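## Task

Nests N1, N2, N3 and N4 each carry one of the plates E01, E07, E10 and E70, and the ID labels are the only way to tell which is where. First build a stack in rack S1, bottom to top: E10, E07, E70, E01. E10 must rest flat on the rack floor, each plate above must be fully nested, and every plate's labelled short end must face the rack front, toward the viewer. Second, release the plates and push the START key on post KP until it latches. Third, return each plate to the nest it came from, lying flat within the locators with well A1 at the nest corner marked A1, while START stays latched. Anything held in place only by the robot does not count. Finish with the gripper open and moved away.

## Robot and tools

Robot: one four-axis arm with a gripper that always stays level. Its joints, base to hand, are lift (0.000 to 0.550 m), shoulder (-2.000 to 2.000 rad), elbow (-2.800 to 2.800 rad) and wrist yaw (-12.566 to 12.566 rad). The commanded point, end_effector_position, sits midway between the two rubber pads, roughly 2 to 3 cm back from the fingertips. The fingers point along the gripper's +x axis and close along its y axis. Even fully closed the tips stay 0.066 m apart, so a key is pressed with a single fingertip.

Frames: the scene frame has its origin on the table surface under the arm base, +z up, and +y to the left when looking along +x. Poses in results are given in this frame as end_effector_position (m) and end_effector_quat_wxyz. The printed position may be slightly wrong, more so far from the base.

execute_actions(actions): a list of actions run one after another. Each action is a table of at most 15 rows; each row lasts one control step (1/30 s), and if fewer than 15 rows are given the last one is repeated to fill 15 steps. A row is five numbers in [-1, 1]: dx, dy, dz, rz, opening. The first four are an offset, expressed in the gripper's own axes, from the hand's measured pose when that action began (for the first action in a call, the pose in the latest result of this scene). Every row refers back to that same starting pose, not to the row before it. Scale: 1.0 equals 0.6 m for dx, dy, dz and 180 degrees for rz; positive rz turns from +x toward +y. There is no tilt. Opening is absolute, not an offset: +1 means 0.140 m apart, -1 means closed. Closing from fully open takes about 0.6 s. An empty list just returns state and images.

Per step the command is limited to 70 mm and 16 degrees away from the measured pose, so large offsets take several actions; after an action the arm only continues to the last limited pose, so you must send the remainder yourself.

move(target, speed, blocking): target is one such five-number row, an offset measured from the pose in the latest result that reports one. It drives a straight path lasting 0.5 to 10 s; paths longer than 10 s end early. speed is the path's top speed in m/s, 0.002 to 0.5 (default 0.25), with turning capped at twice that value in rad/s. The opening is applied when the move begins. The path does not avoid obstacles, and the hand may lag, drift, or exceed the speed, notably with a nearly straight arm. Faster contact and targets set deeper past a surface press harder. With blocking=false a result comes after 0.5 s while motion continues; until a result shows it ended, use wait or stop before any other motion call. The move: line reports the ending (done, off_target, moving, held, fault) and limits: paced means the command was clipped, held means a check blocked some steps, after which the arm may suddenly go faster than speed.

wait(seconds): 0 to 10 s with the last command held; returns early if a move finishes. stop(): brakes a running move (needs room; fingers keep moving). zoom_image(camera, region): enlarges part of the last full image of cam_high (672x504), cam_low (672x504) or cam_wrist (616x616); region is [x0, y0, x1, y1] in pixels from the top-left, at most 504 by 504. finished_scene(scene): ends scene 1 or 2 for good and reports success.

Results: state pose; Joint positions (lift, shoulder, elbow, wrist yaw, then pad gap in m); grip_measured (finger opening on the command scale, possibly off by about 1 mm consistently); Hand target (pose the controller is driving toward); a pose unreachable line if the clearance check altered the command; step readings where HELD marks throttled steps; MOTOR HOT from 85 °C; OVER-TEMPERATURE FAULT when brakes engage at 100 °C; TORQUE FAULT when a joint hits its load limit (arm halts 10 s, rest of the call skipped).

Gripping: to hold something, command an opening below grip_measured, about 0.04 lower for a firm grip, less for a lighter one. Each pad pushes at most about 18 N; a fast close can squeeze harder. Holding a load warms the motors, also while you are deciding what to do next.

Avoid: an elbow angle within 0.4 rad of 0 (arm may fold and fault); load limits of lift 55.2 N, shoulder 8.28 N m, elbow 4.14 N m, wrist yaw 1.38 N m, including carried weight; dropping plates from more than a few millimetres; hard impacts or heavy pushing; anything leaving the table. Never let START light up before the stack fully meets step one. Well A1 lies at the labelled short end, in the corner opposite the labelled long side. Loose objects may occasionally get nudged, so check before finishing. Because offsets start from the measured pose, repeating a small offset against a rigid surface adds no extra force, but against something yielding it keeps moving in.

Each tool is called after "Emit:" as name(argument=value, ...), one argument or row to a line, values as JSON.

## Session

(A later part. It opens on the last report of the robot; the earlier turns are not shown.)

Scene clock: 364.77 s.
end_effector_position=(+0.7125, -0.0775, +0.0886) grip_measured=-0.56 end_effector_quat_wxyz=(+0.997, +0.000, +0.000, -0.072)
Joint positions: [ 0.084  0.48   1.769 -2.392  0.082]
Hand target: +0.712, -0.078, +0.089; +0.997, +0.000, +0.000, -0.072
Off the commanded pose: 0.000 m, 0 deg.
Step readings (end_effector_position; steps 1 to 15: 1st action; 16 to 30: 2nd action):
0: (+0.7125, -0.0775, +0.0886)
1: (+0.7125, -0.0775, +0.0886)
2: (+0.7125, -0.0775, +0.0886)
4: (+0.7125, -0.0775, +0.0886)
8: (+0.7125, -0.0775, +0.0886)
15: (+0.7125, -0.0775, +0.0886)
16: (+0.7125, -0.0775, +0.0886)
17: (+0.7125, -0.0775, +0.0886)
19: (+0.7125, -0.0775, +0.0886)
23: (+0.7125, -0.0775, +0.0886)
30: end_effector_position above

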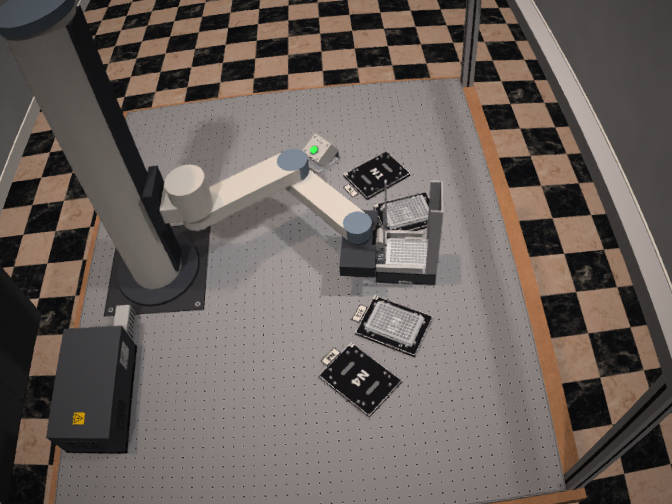

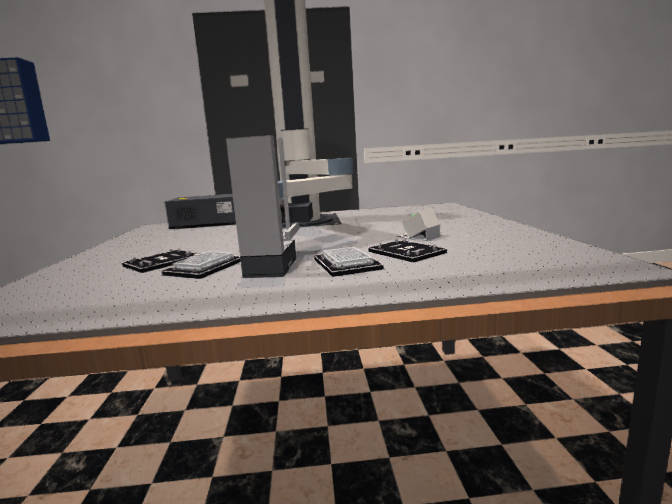

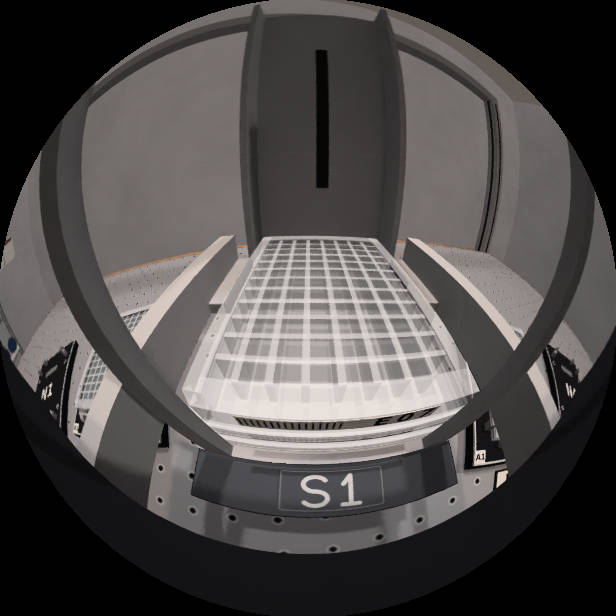

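Emit:
move(
  target=[0,0,-0.0143,0,-0.6],
  speed=0.02,
)

Emit:
execute_actions(
  actions=[
    [[0,0,0,0,0.1]],
  ],
)

Emit:
move(
  target=[-0.25,0,0.0682,0,0],
)

Emit:
move(
  target=[-0.1261,0.4072,0,0.2017,0],
)

Emit:
move(
  target=[0.25,0,0,0,0],
)

Scene clock: 377.30 s.
end_effector_position=(+0.5529, -0.3887, +0.0350) grip_measured=-0.56 end_effector_quat_wxyz=(+0.925, +0.000, +0.000, -0.379)
Joint positions: [ 0.03  -0.181  1.764 -2.36   0.082]
Hand target: +0.553, -0.389, +0.035; +0.925, +0.000, +0.000, -0.379
Off the commanded pose: 0.000 m, 0 deg.
move: done

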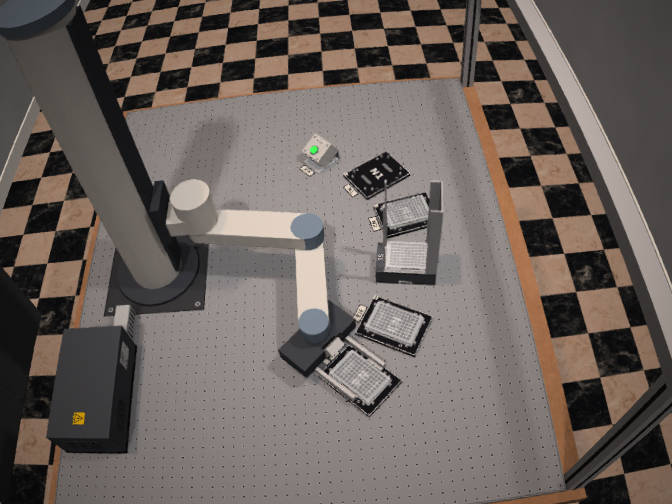

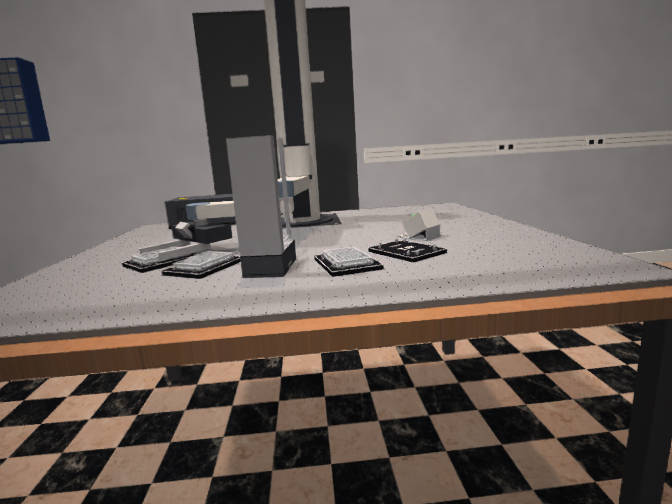

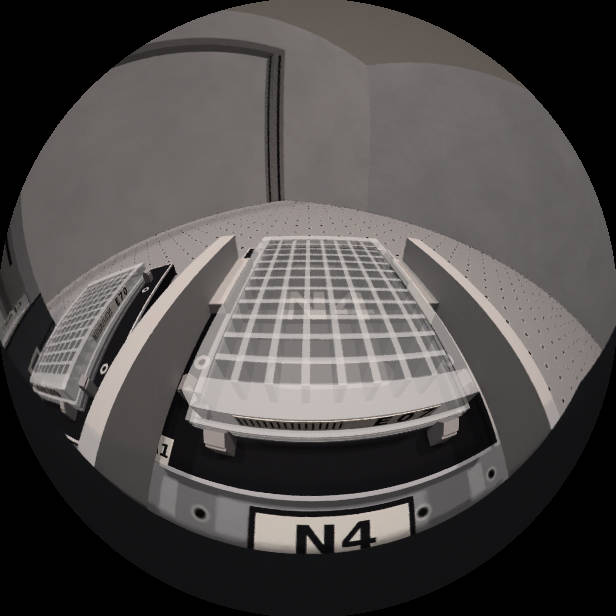

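Scene clock: 377.80 s.
end_effector_position=(+0.5529, -0.3887, +0.0350) grip_measured=+0.10 end_effector_quat_wxyz=(+0.925, +0.000, +0.000, -0.379)
Joint positions: [ 0.03  -0.181  1.764 -2.36   0.107]
Hand target: +0.553, -0.389, +0.035; +0.925, +0.000, +0.000, -0.379
Off the commanded pose: 0.000 m, 0 deg.
Step readings (end_effector_position):
0: (+0.5529, -0.3887, +0.0350)
1: (+0.5529, -0.3887, +0.0350)
2: (+0.5529, -0.3887, +0.0350)
4: (+0.5529, -0.3887, +0.0350)
8: (+0.5529, -0.3887, +0.0350)
15: end_effector_position above

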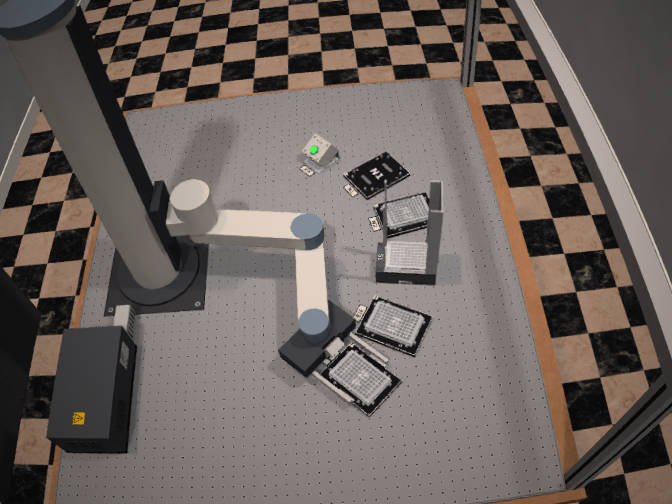

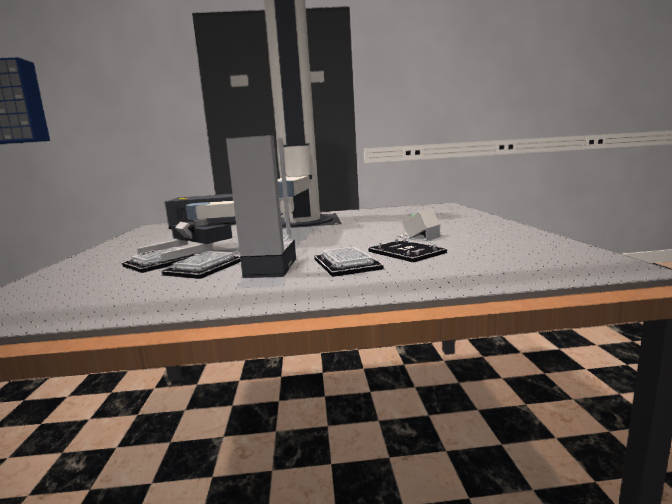

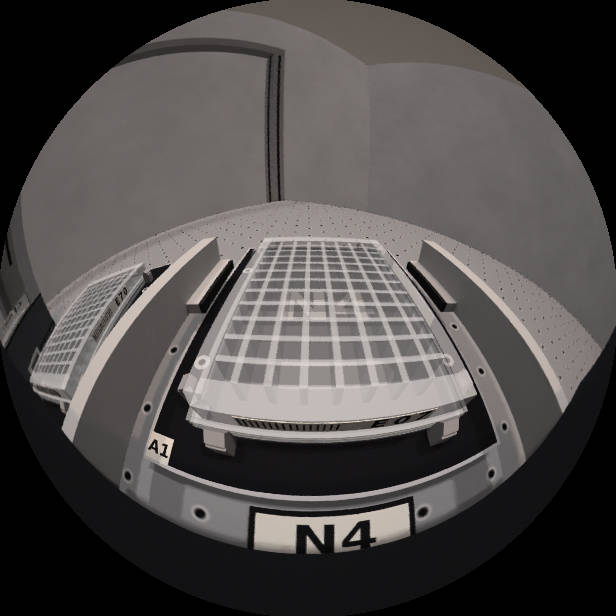

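Scene clock: 378.83 s.
end_effector_position=(+0.4461, -0.2834, +0.0759) grip_measured=+0.00 end_effector_quat_wxyz=(+0.925, +0.000, +0.000, -0.379)
Joint positions: [ 0.071  0.106  1.002 -1.887  0.103]
Hand target: +0.446, -0.283, +0.076; +0.925, +0.000, +0.000, -0.379
Off the commanded pose: 0.000 m, 0 deg.
move: done

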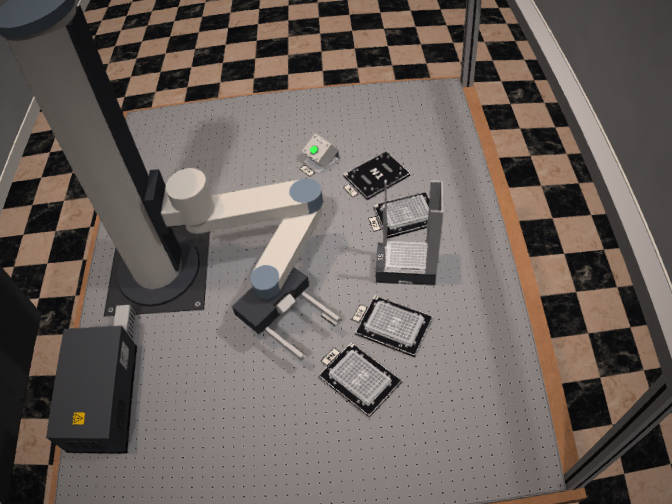

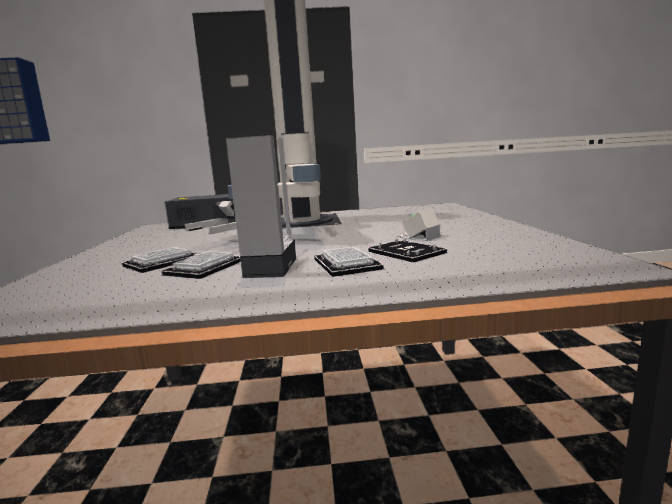

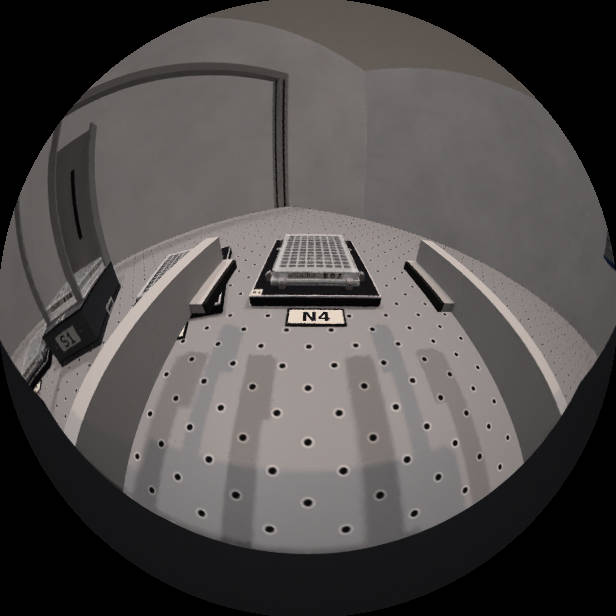

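Scene clock: 380.47 s.
end_effector_position=(+0.5639, -0.0562, +0.0759) grip_measured=+0.00 end_effector_quat_wxyz=(+0.997, +0.000, +0.000, -0.072)
Joint positions: [ 0.071  0.786  1.005 -1.935  0.103]
Hand target: +0.564, -0.056, +0.076; +0.997, +0.000, +0.000, -0.072
Off the commanded pose: 0.000 m, 0 deg.
move: done

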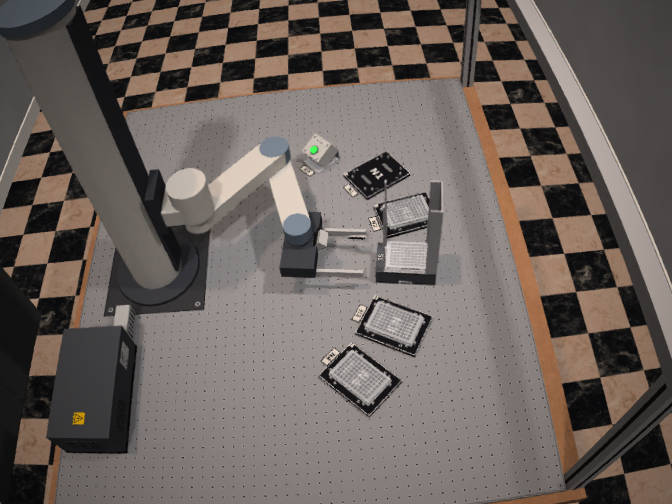

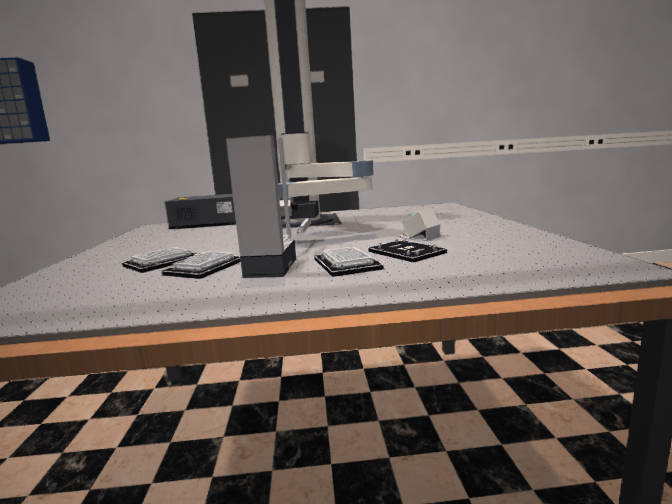

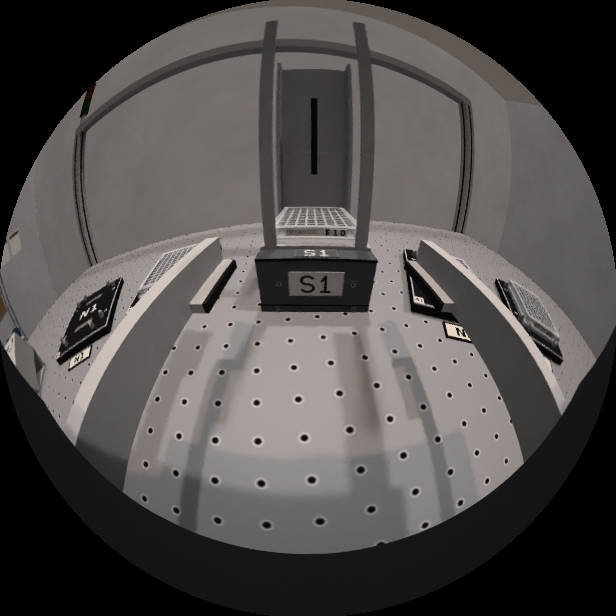

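Scene clock: 381.50 s.
end_effector_position=(+0.7123, -0.0778, +0.0759) grip_measured=+0.00 end_effector_quat_wxyz=(+0.997, +0.000, +0.000, -0.072)
Joint positions: [ 0.071  0.48   1.768 -2.392  0.103]
Hand target: +0.712, -0.078, +0.076; +0.997, +0.000, +0.000, -0.072
Off the commanded pose: 0.000 m, 0 deg.
move: done

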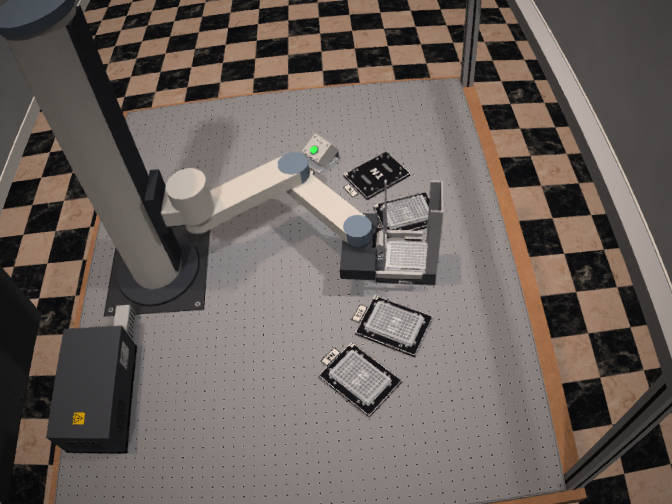

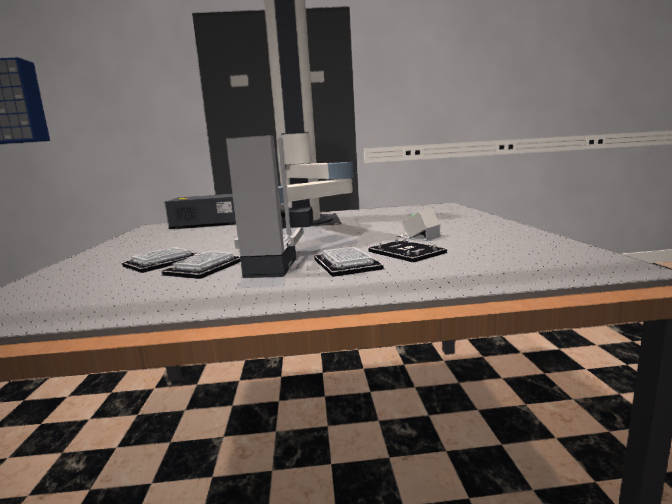

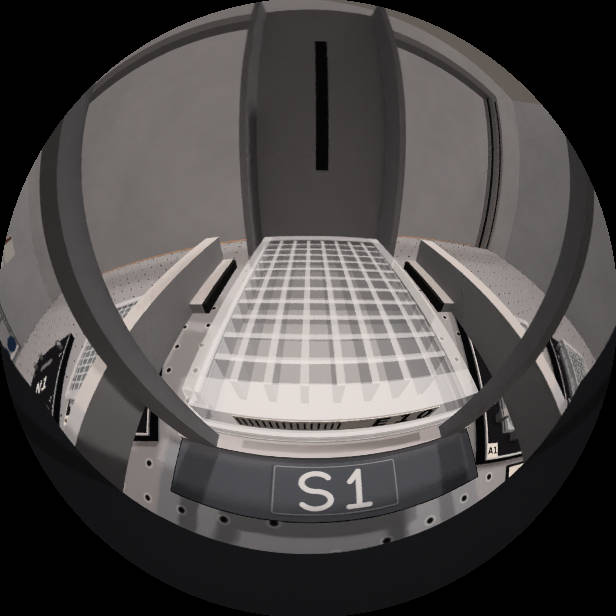

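Emit:
execute_actions(
  actions=[
    [[0,0,0,0,-0.53]],
    [[0,0,0,0,-0.6]],
  ],
)

Emit:
move(
  target=[0,0,0.441,0,-0.6],
  speed=0.2,
)

Emit:
move(
  target=[-0.176,0.5654,0,0.2305,-0.6],
)

Emit:
move(
  target=[0,0,-0.4945,0,-0.6],
)

Emit:
zoom_image(
  camera="cam_wrist",
  region=[130,200,510,560],
)

Scene clock: 388.97 s.
end_effector_position=(+0.7123, -0.0778, +0.0759) grip_measured=-0.56 end_effector_quat_wxyz=(+0.997, +0.000, +0.000, -0.072)
Joint positions: [ 0.071  0.48   1.768 -2.392  0.082]
Hand target: +0.712, -0.078, +0.076; +0.997, +0.000, +0.000, -0.072
Off the commanded pose: 0.000 m, 0 deg.
Step readings (end_effector_position; steps 1 to 15: 1st action; 16 to 30: 2nd action):
0: (+0.7123, -0.0778, +0.0759)
1: (+0.7123, -0.0778, +0.0759)
2: (+0.7123, -0.0778, +0.0759)
4: (+0.7123, -0.0778, +0.0759)
8: (+0.7123, -0.0778, +0.0759)
15: (+0.7123, -0.0778, +0.0759)
16: (+0.7123, -0.0778, +0.0759)
17: (+0.7123, -0.0778, +0.0759)
19: (+0.7123, -0.0778, +0.0759)
23: (+0.7123, -0.0778, +0.0759)
30: end_effector_position above

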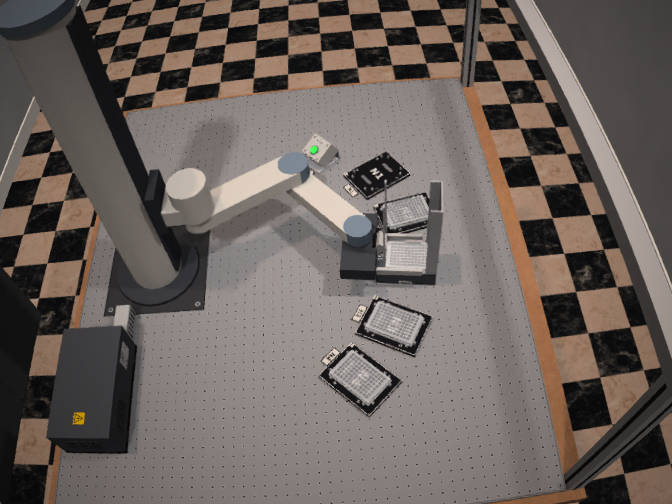

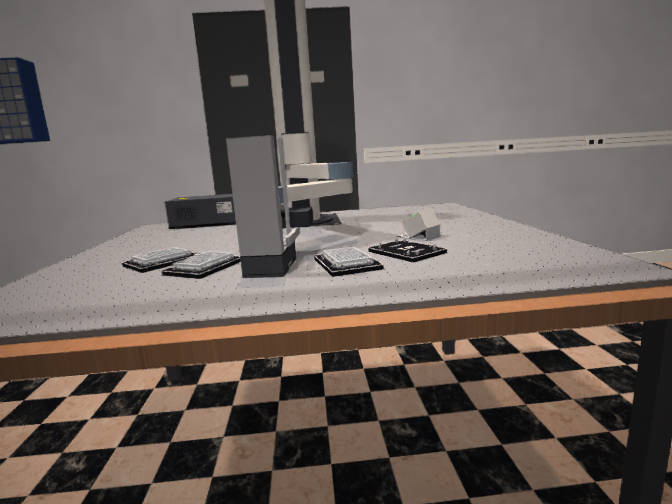

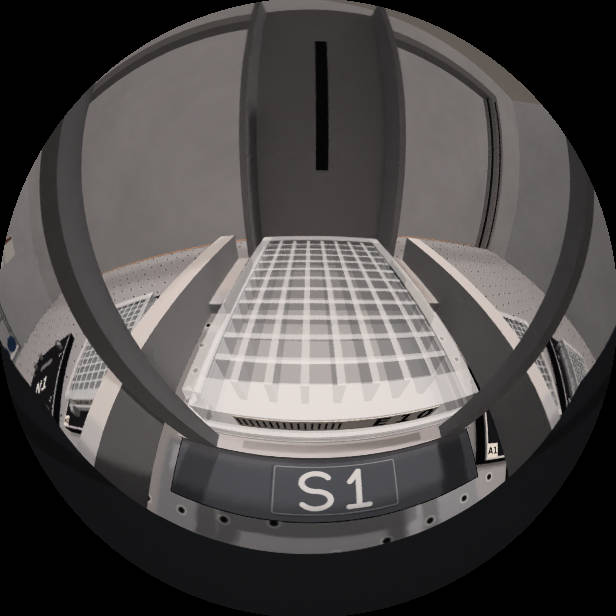

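Scene clock: 390.70 s.
end_effector_position=(+0.7123, -0.0778, +0.3405) grip_measured=-0.56 end_effector_quat_wxyz=(+0.997, +0.000, +0.000, -0.072)
Joint positions: [ 0.336  0.48   1.768 -2.392  0.082]
Hand target: +0.712, -0.078, +0.341; +0.997, +0.000, +0.000, -0.072
Off the commanded pose: 0.000 m, 0 deg.
move: done

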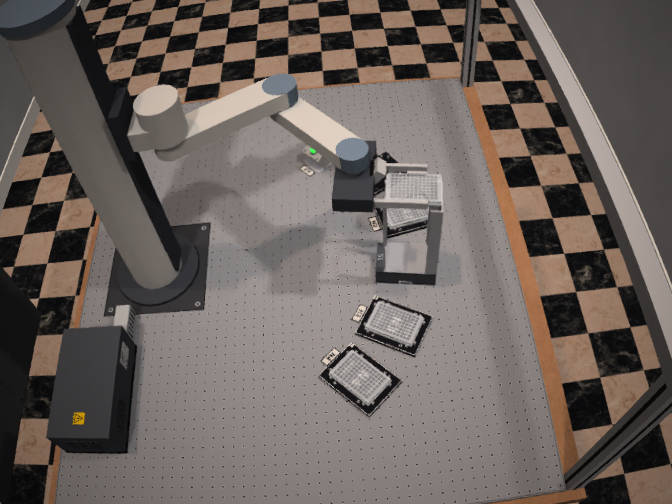

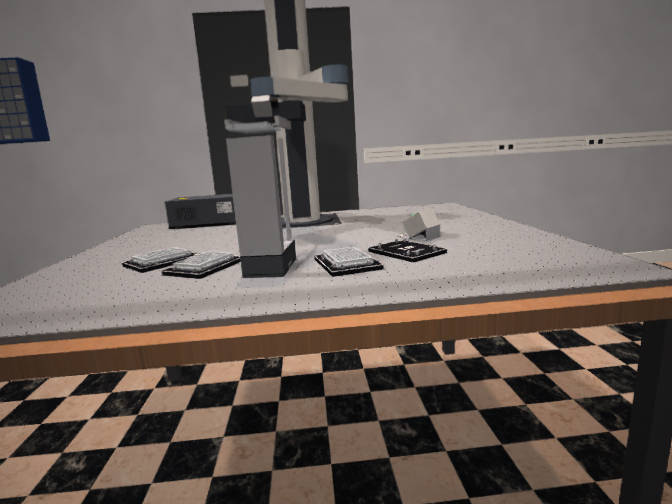

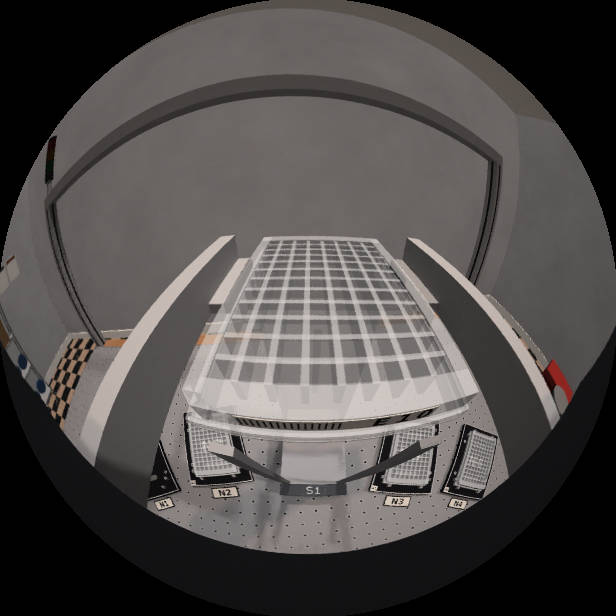

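Scene clock: 392.50 s.
end_effector_position=(+0.6564, +0.2734, +0.3405) grip_measured=-0.56 end_effector_quat_wxyz=(+0.958, +0.000, +0.000, +0.286)
Joint positions: [ 0.336  1.088  1.837 -2.344  0.082]
Hand target: +0.657, +0.273, +0.341; +0.958, +0.000, +0.000, +0.286
Off the commanded pose: 0.000 m, 0 deg.
move: done

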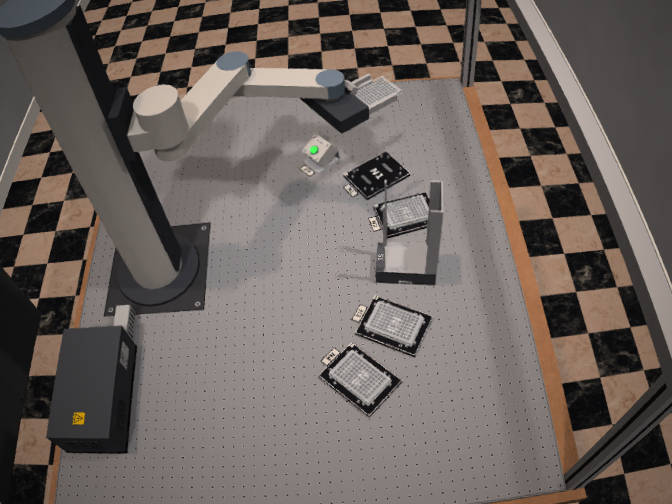

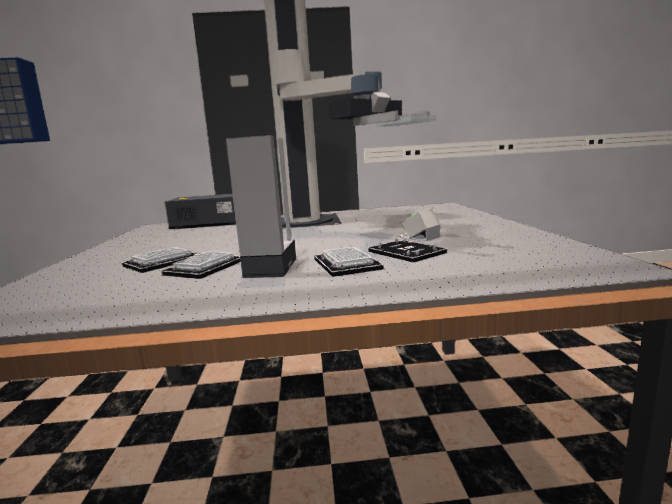

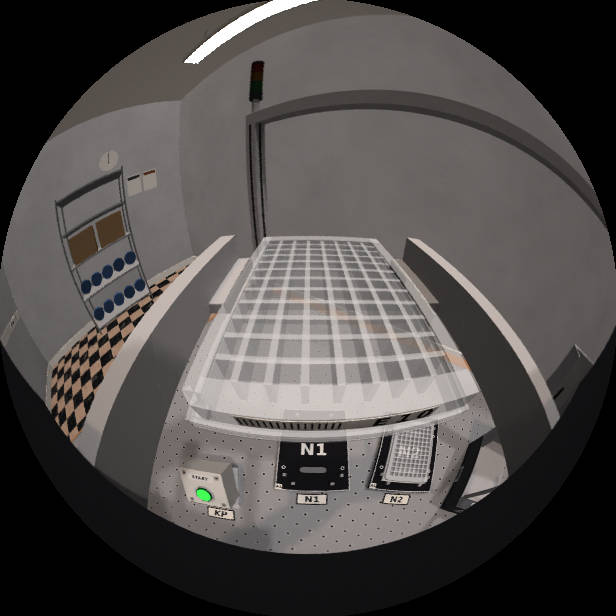

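Scene clock: 394.10 s.
end_effector_position=(+0.6564, +0.2733, +0.0438) grip_measured=-0.56 end_effector_quat_wxyz=(+0.958, +0.000, +0.000, +0.286)
Joint positions: [ 0.039  1.088  1.837 -2.344  0.082]
Hand target: +0.656, +0.273, +0.044; +0.958, +0.000, +0.000, +0.286
Off the commanded pose: 0.000 m, 0 deg.
move: done

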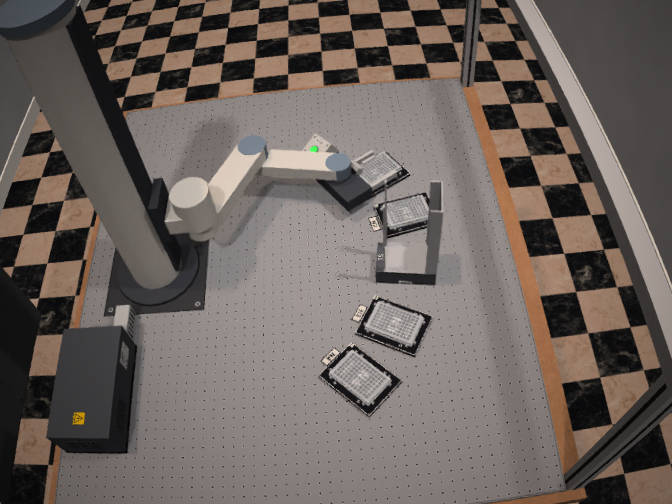

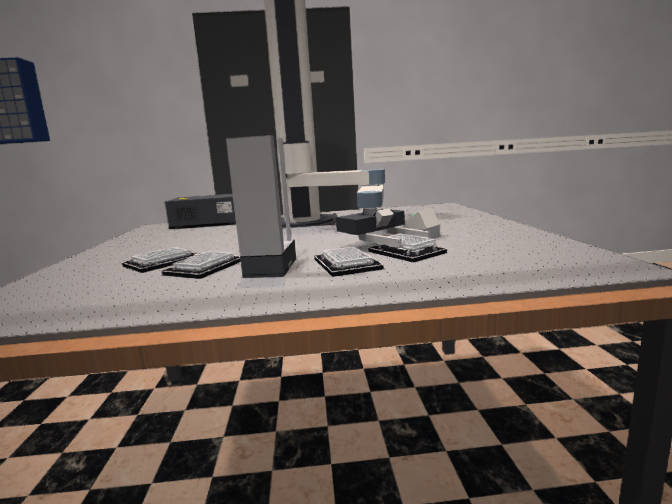

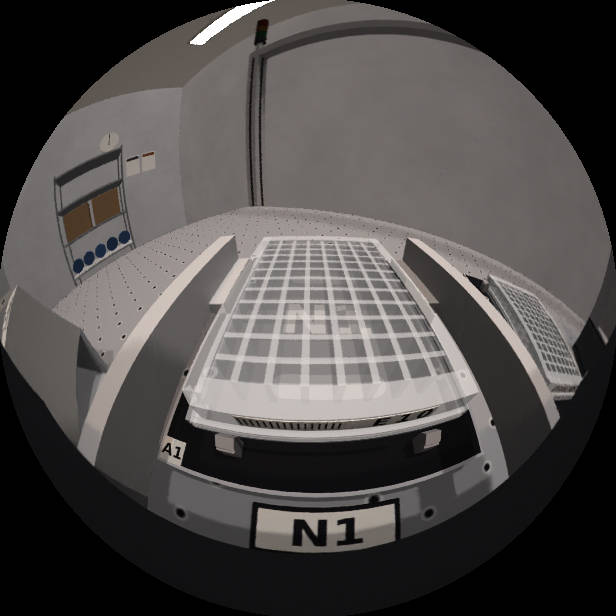

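Region (130, 200, 510, 560) of cam_wrist's 616x616 image, scaled by 1.326, with more detail than that image has; it fills the top 477 rows of this view, and the rest is white.

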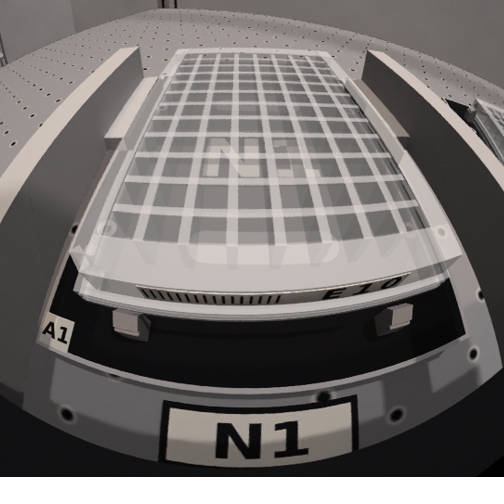

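Front is ~3 px left: rotate clockwise more.

Emit:
execute_actions(
  actions=[
    [[0.0004,0,0,-0.0045,-0.6]],
  ],
)

Scene clock: 396.70 s.
end_effector_position=(+0.6566, +0.2736, +0.0438) grip_measured=-0.56 end_effector_quat_wxyz=(+0.960, +0.000, +0.000, +0.280)
Joint positions: [ 0.039  1.093  1.838 -2.363  0.082]
Hand target: +0.657, +0.273, +0.044; +0.960, +0.000, +0.000, +0.280
Off the commanded pose: 0.000 m, 0 deg.
Step readings (end_effector_position):
0: (+0.6564, +0.2733, +0.0438)
1: (+0.6564, +0.2733, +0.0438)
2: (+0.6568, +0.2730, +0.0438)
4: (+0.6566, +0.2736, +0.0438)
8: (+0.6566, +0.2736, +0.0438)
15: end_effector_position above

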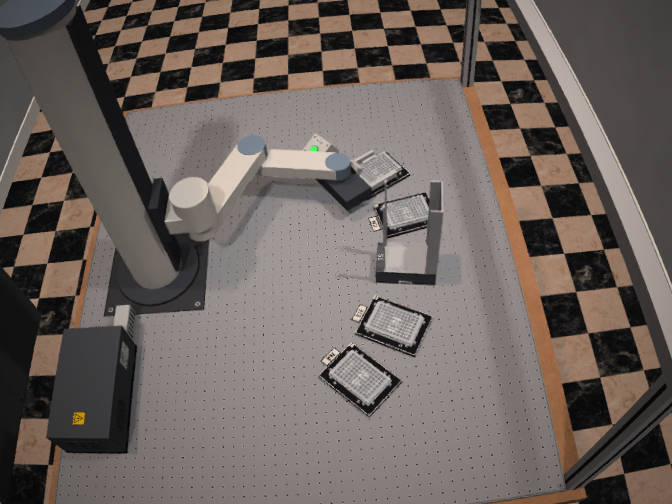

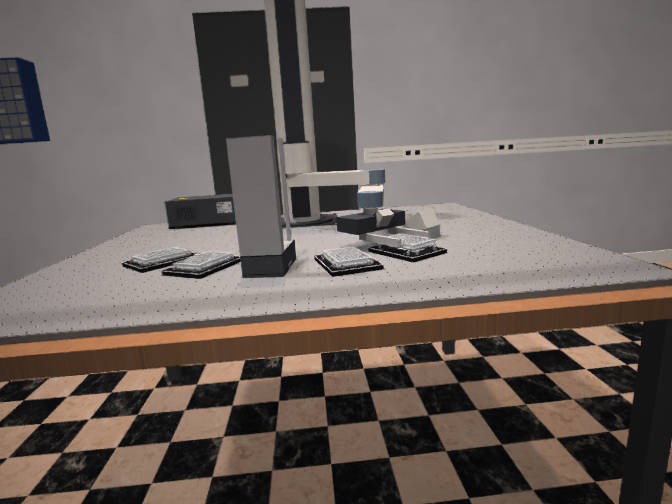

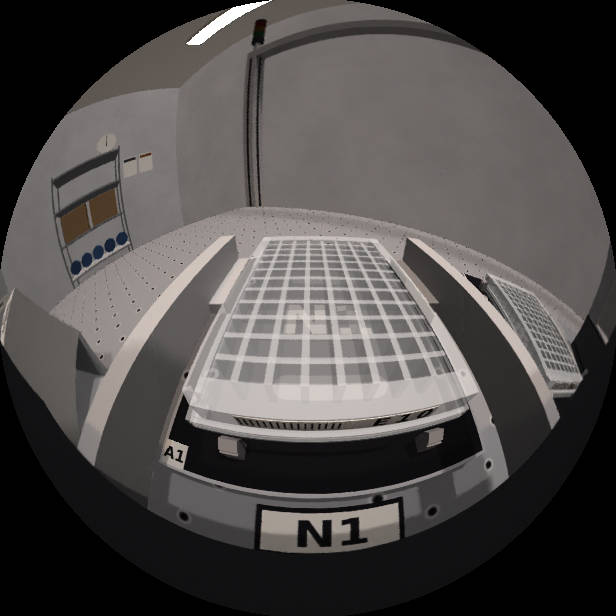

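Emit:
move(
  target=[0.0005,-0.0005,-0.0135,-0.001,-0.6],
  speed=0.015,
)

Emit:
execute_actions(
  actions=[
    [[0,0,0,0,0.1]],
  ],
)

Emit:
move(
  target=[-0.2,0,0.15,0,0.1],
)

Scene clock: 401.00 s.
end_effector_position=(+0.6571, +0.2731, +0.0356) grip_measured=-0.56 end_effector_quat_wxyz=(+0.961, +0.000, +0.000, +0.278)
Joint positions: [ 0.031  1.092  1.839 -2.369  0.082]
Hand target: +0.657, +0.273, +0.036; +0.960, +0.000, +0.000, +0.278
Off the commanded pose: 0.000 m, 0 deg.
move: done

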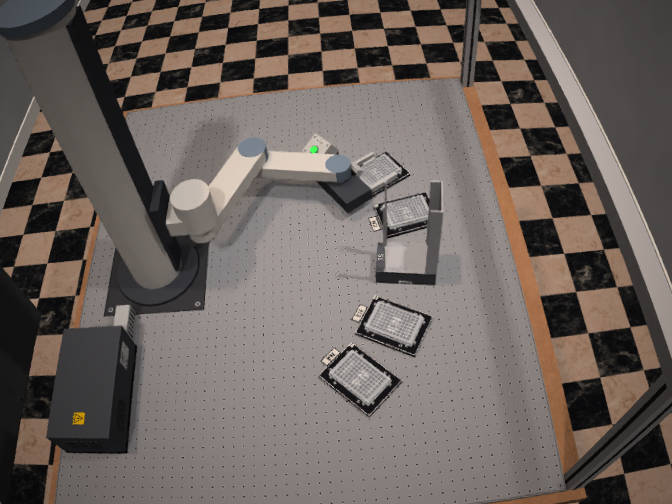

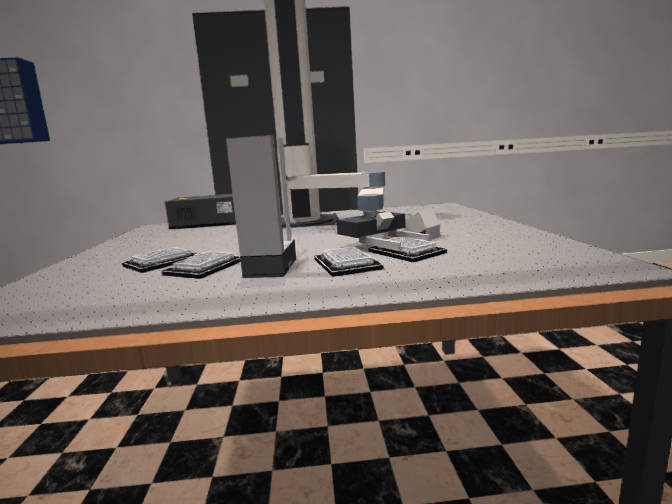

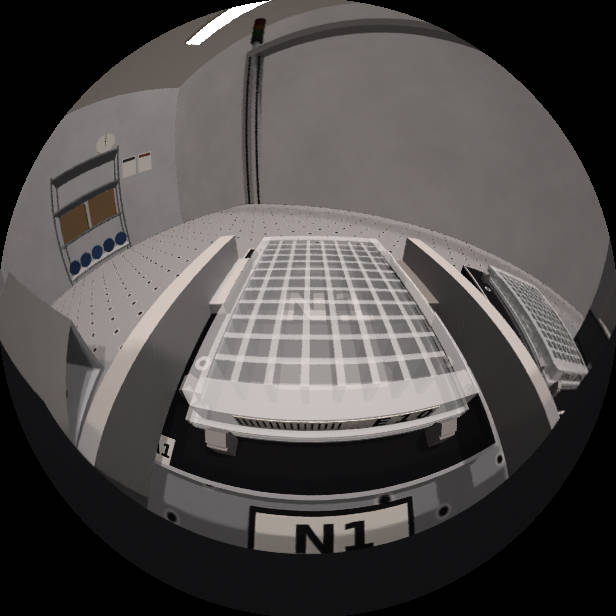

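Scene clock: 401.50 s.
end_effector_position=(+0.6571, +0.2731, +0.0356) grip_measured=+0.10 end_effector_quat_wxyz=(+0.961, +0.000, +0.000, +0.278)
Joint positions: [ 0.031  1.092  1.839 -2.369  0.107]
Hand target: +0.657, +0.273, +0.036; +0.961, +0.000, +0.000, +0.278
Off the commanded pose: 0.000 m, 0 deg.
Step readings (end_effector_position):
0: (+0.6571, +0.2731, +0.0356)
1: (+0.6571, +0.2731, +0.0356)
2: (+0.6571, +0.2731, +0.0356)
4: (+0.6571, +0.2731, +0.0356)
8: (+0.6571, +0.2731, +0.0356)
15: end_effector_position above

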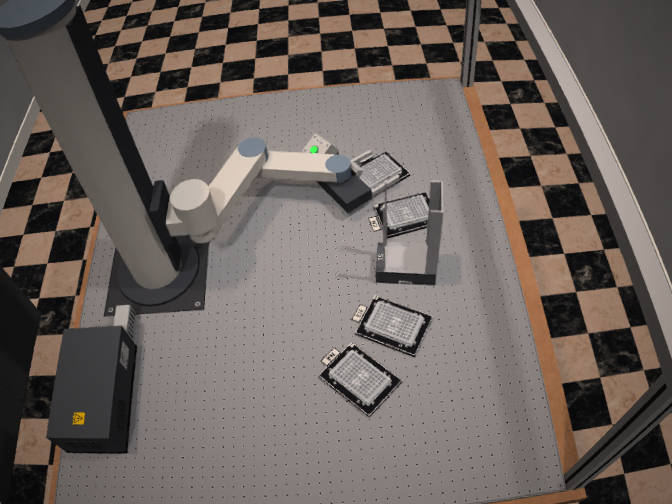

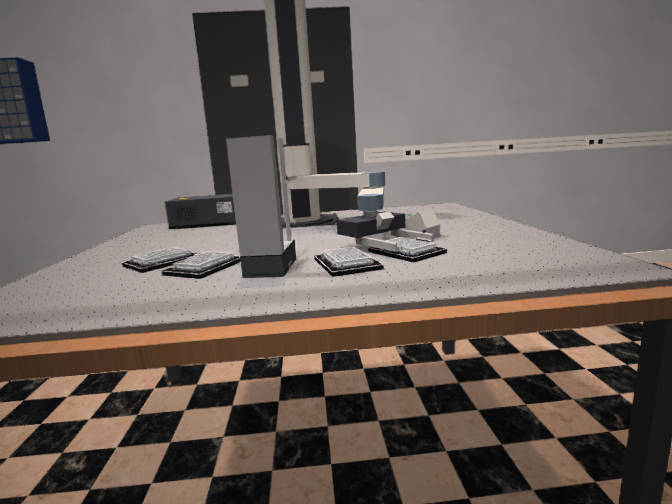

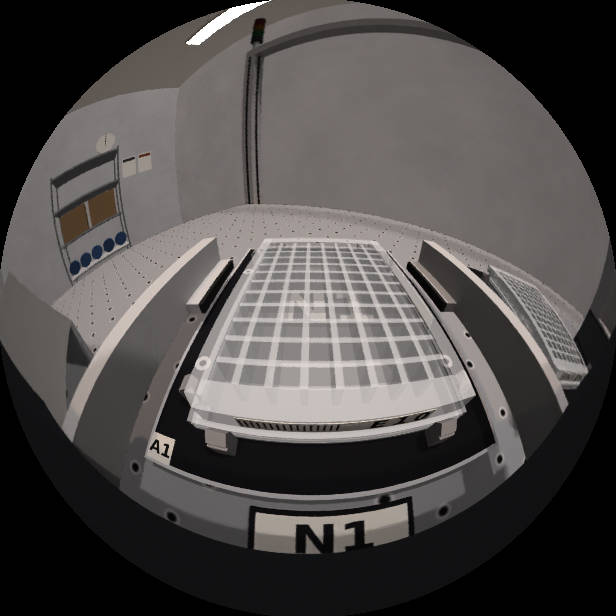

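Scene clock: 402.47 s.
end_effector_position=(+0.5556, +0.2090, +0.1257) grip_measured=+0.10 end_effector_quat_wxyz=(+0.961, +0.000, +0.000, +0.277)
Joint positions: [ 0.121  1.334  1.196 -1.968  0.107]
Hand target: +0.556, +0.209, +0.126; +0.961, +0.000, +0.000, +0.278
Off the commanded pose: 0.000 m, 0 deg.
move: done

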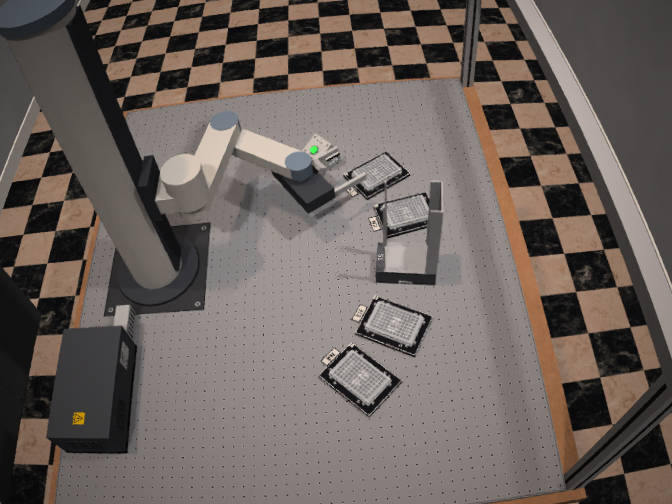

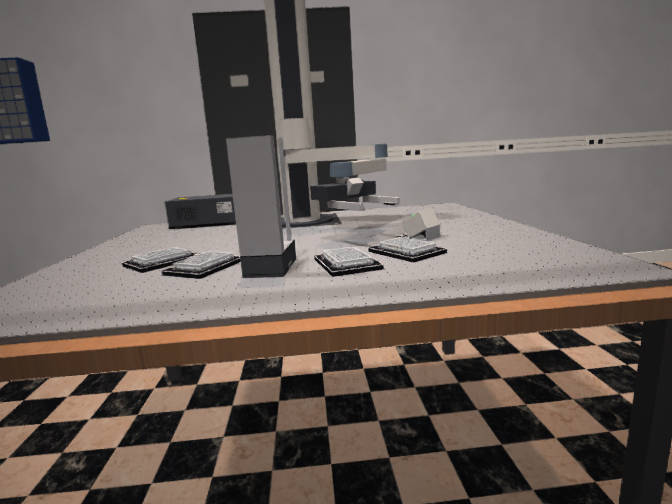

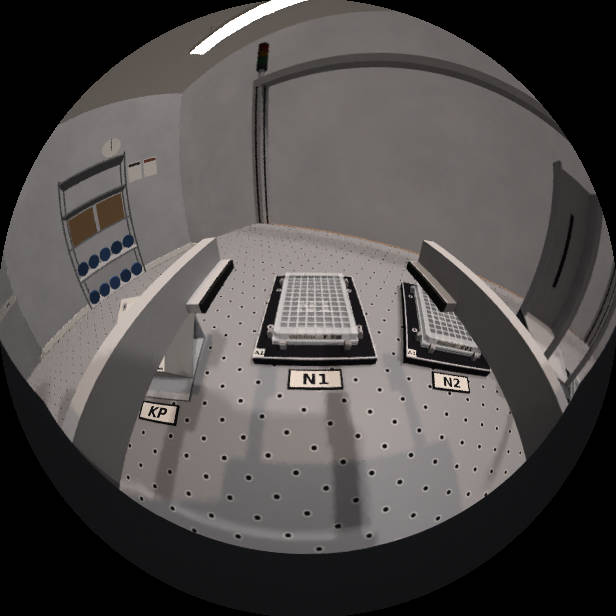

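Emit:
finished_scene(
  scene=1,
)

The scene is finished: the task was done.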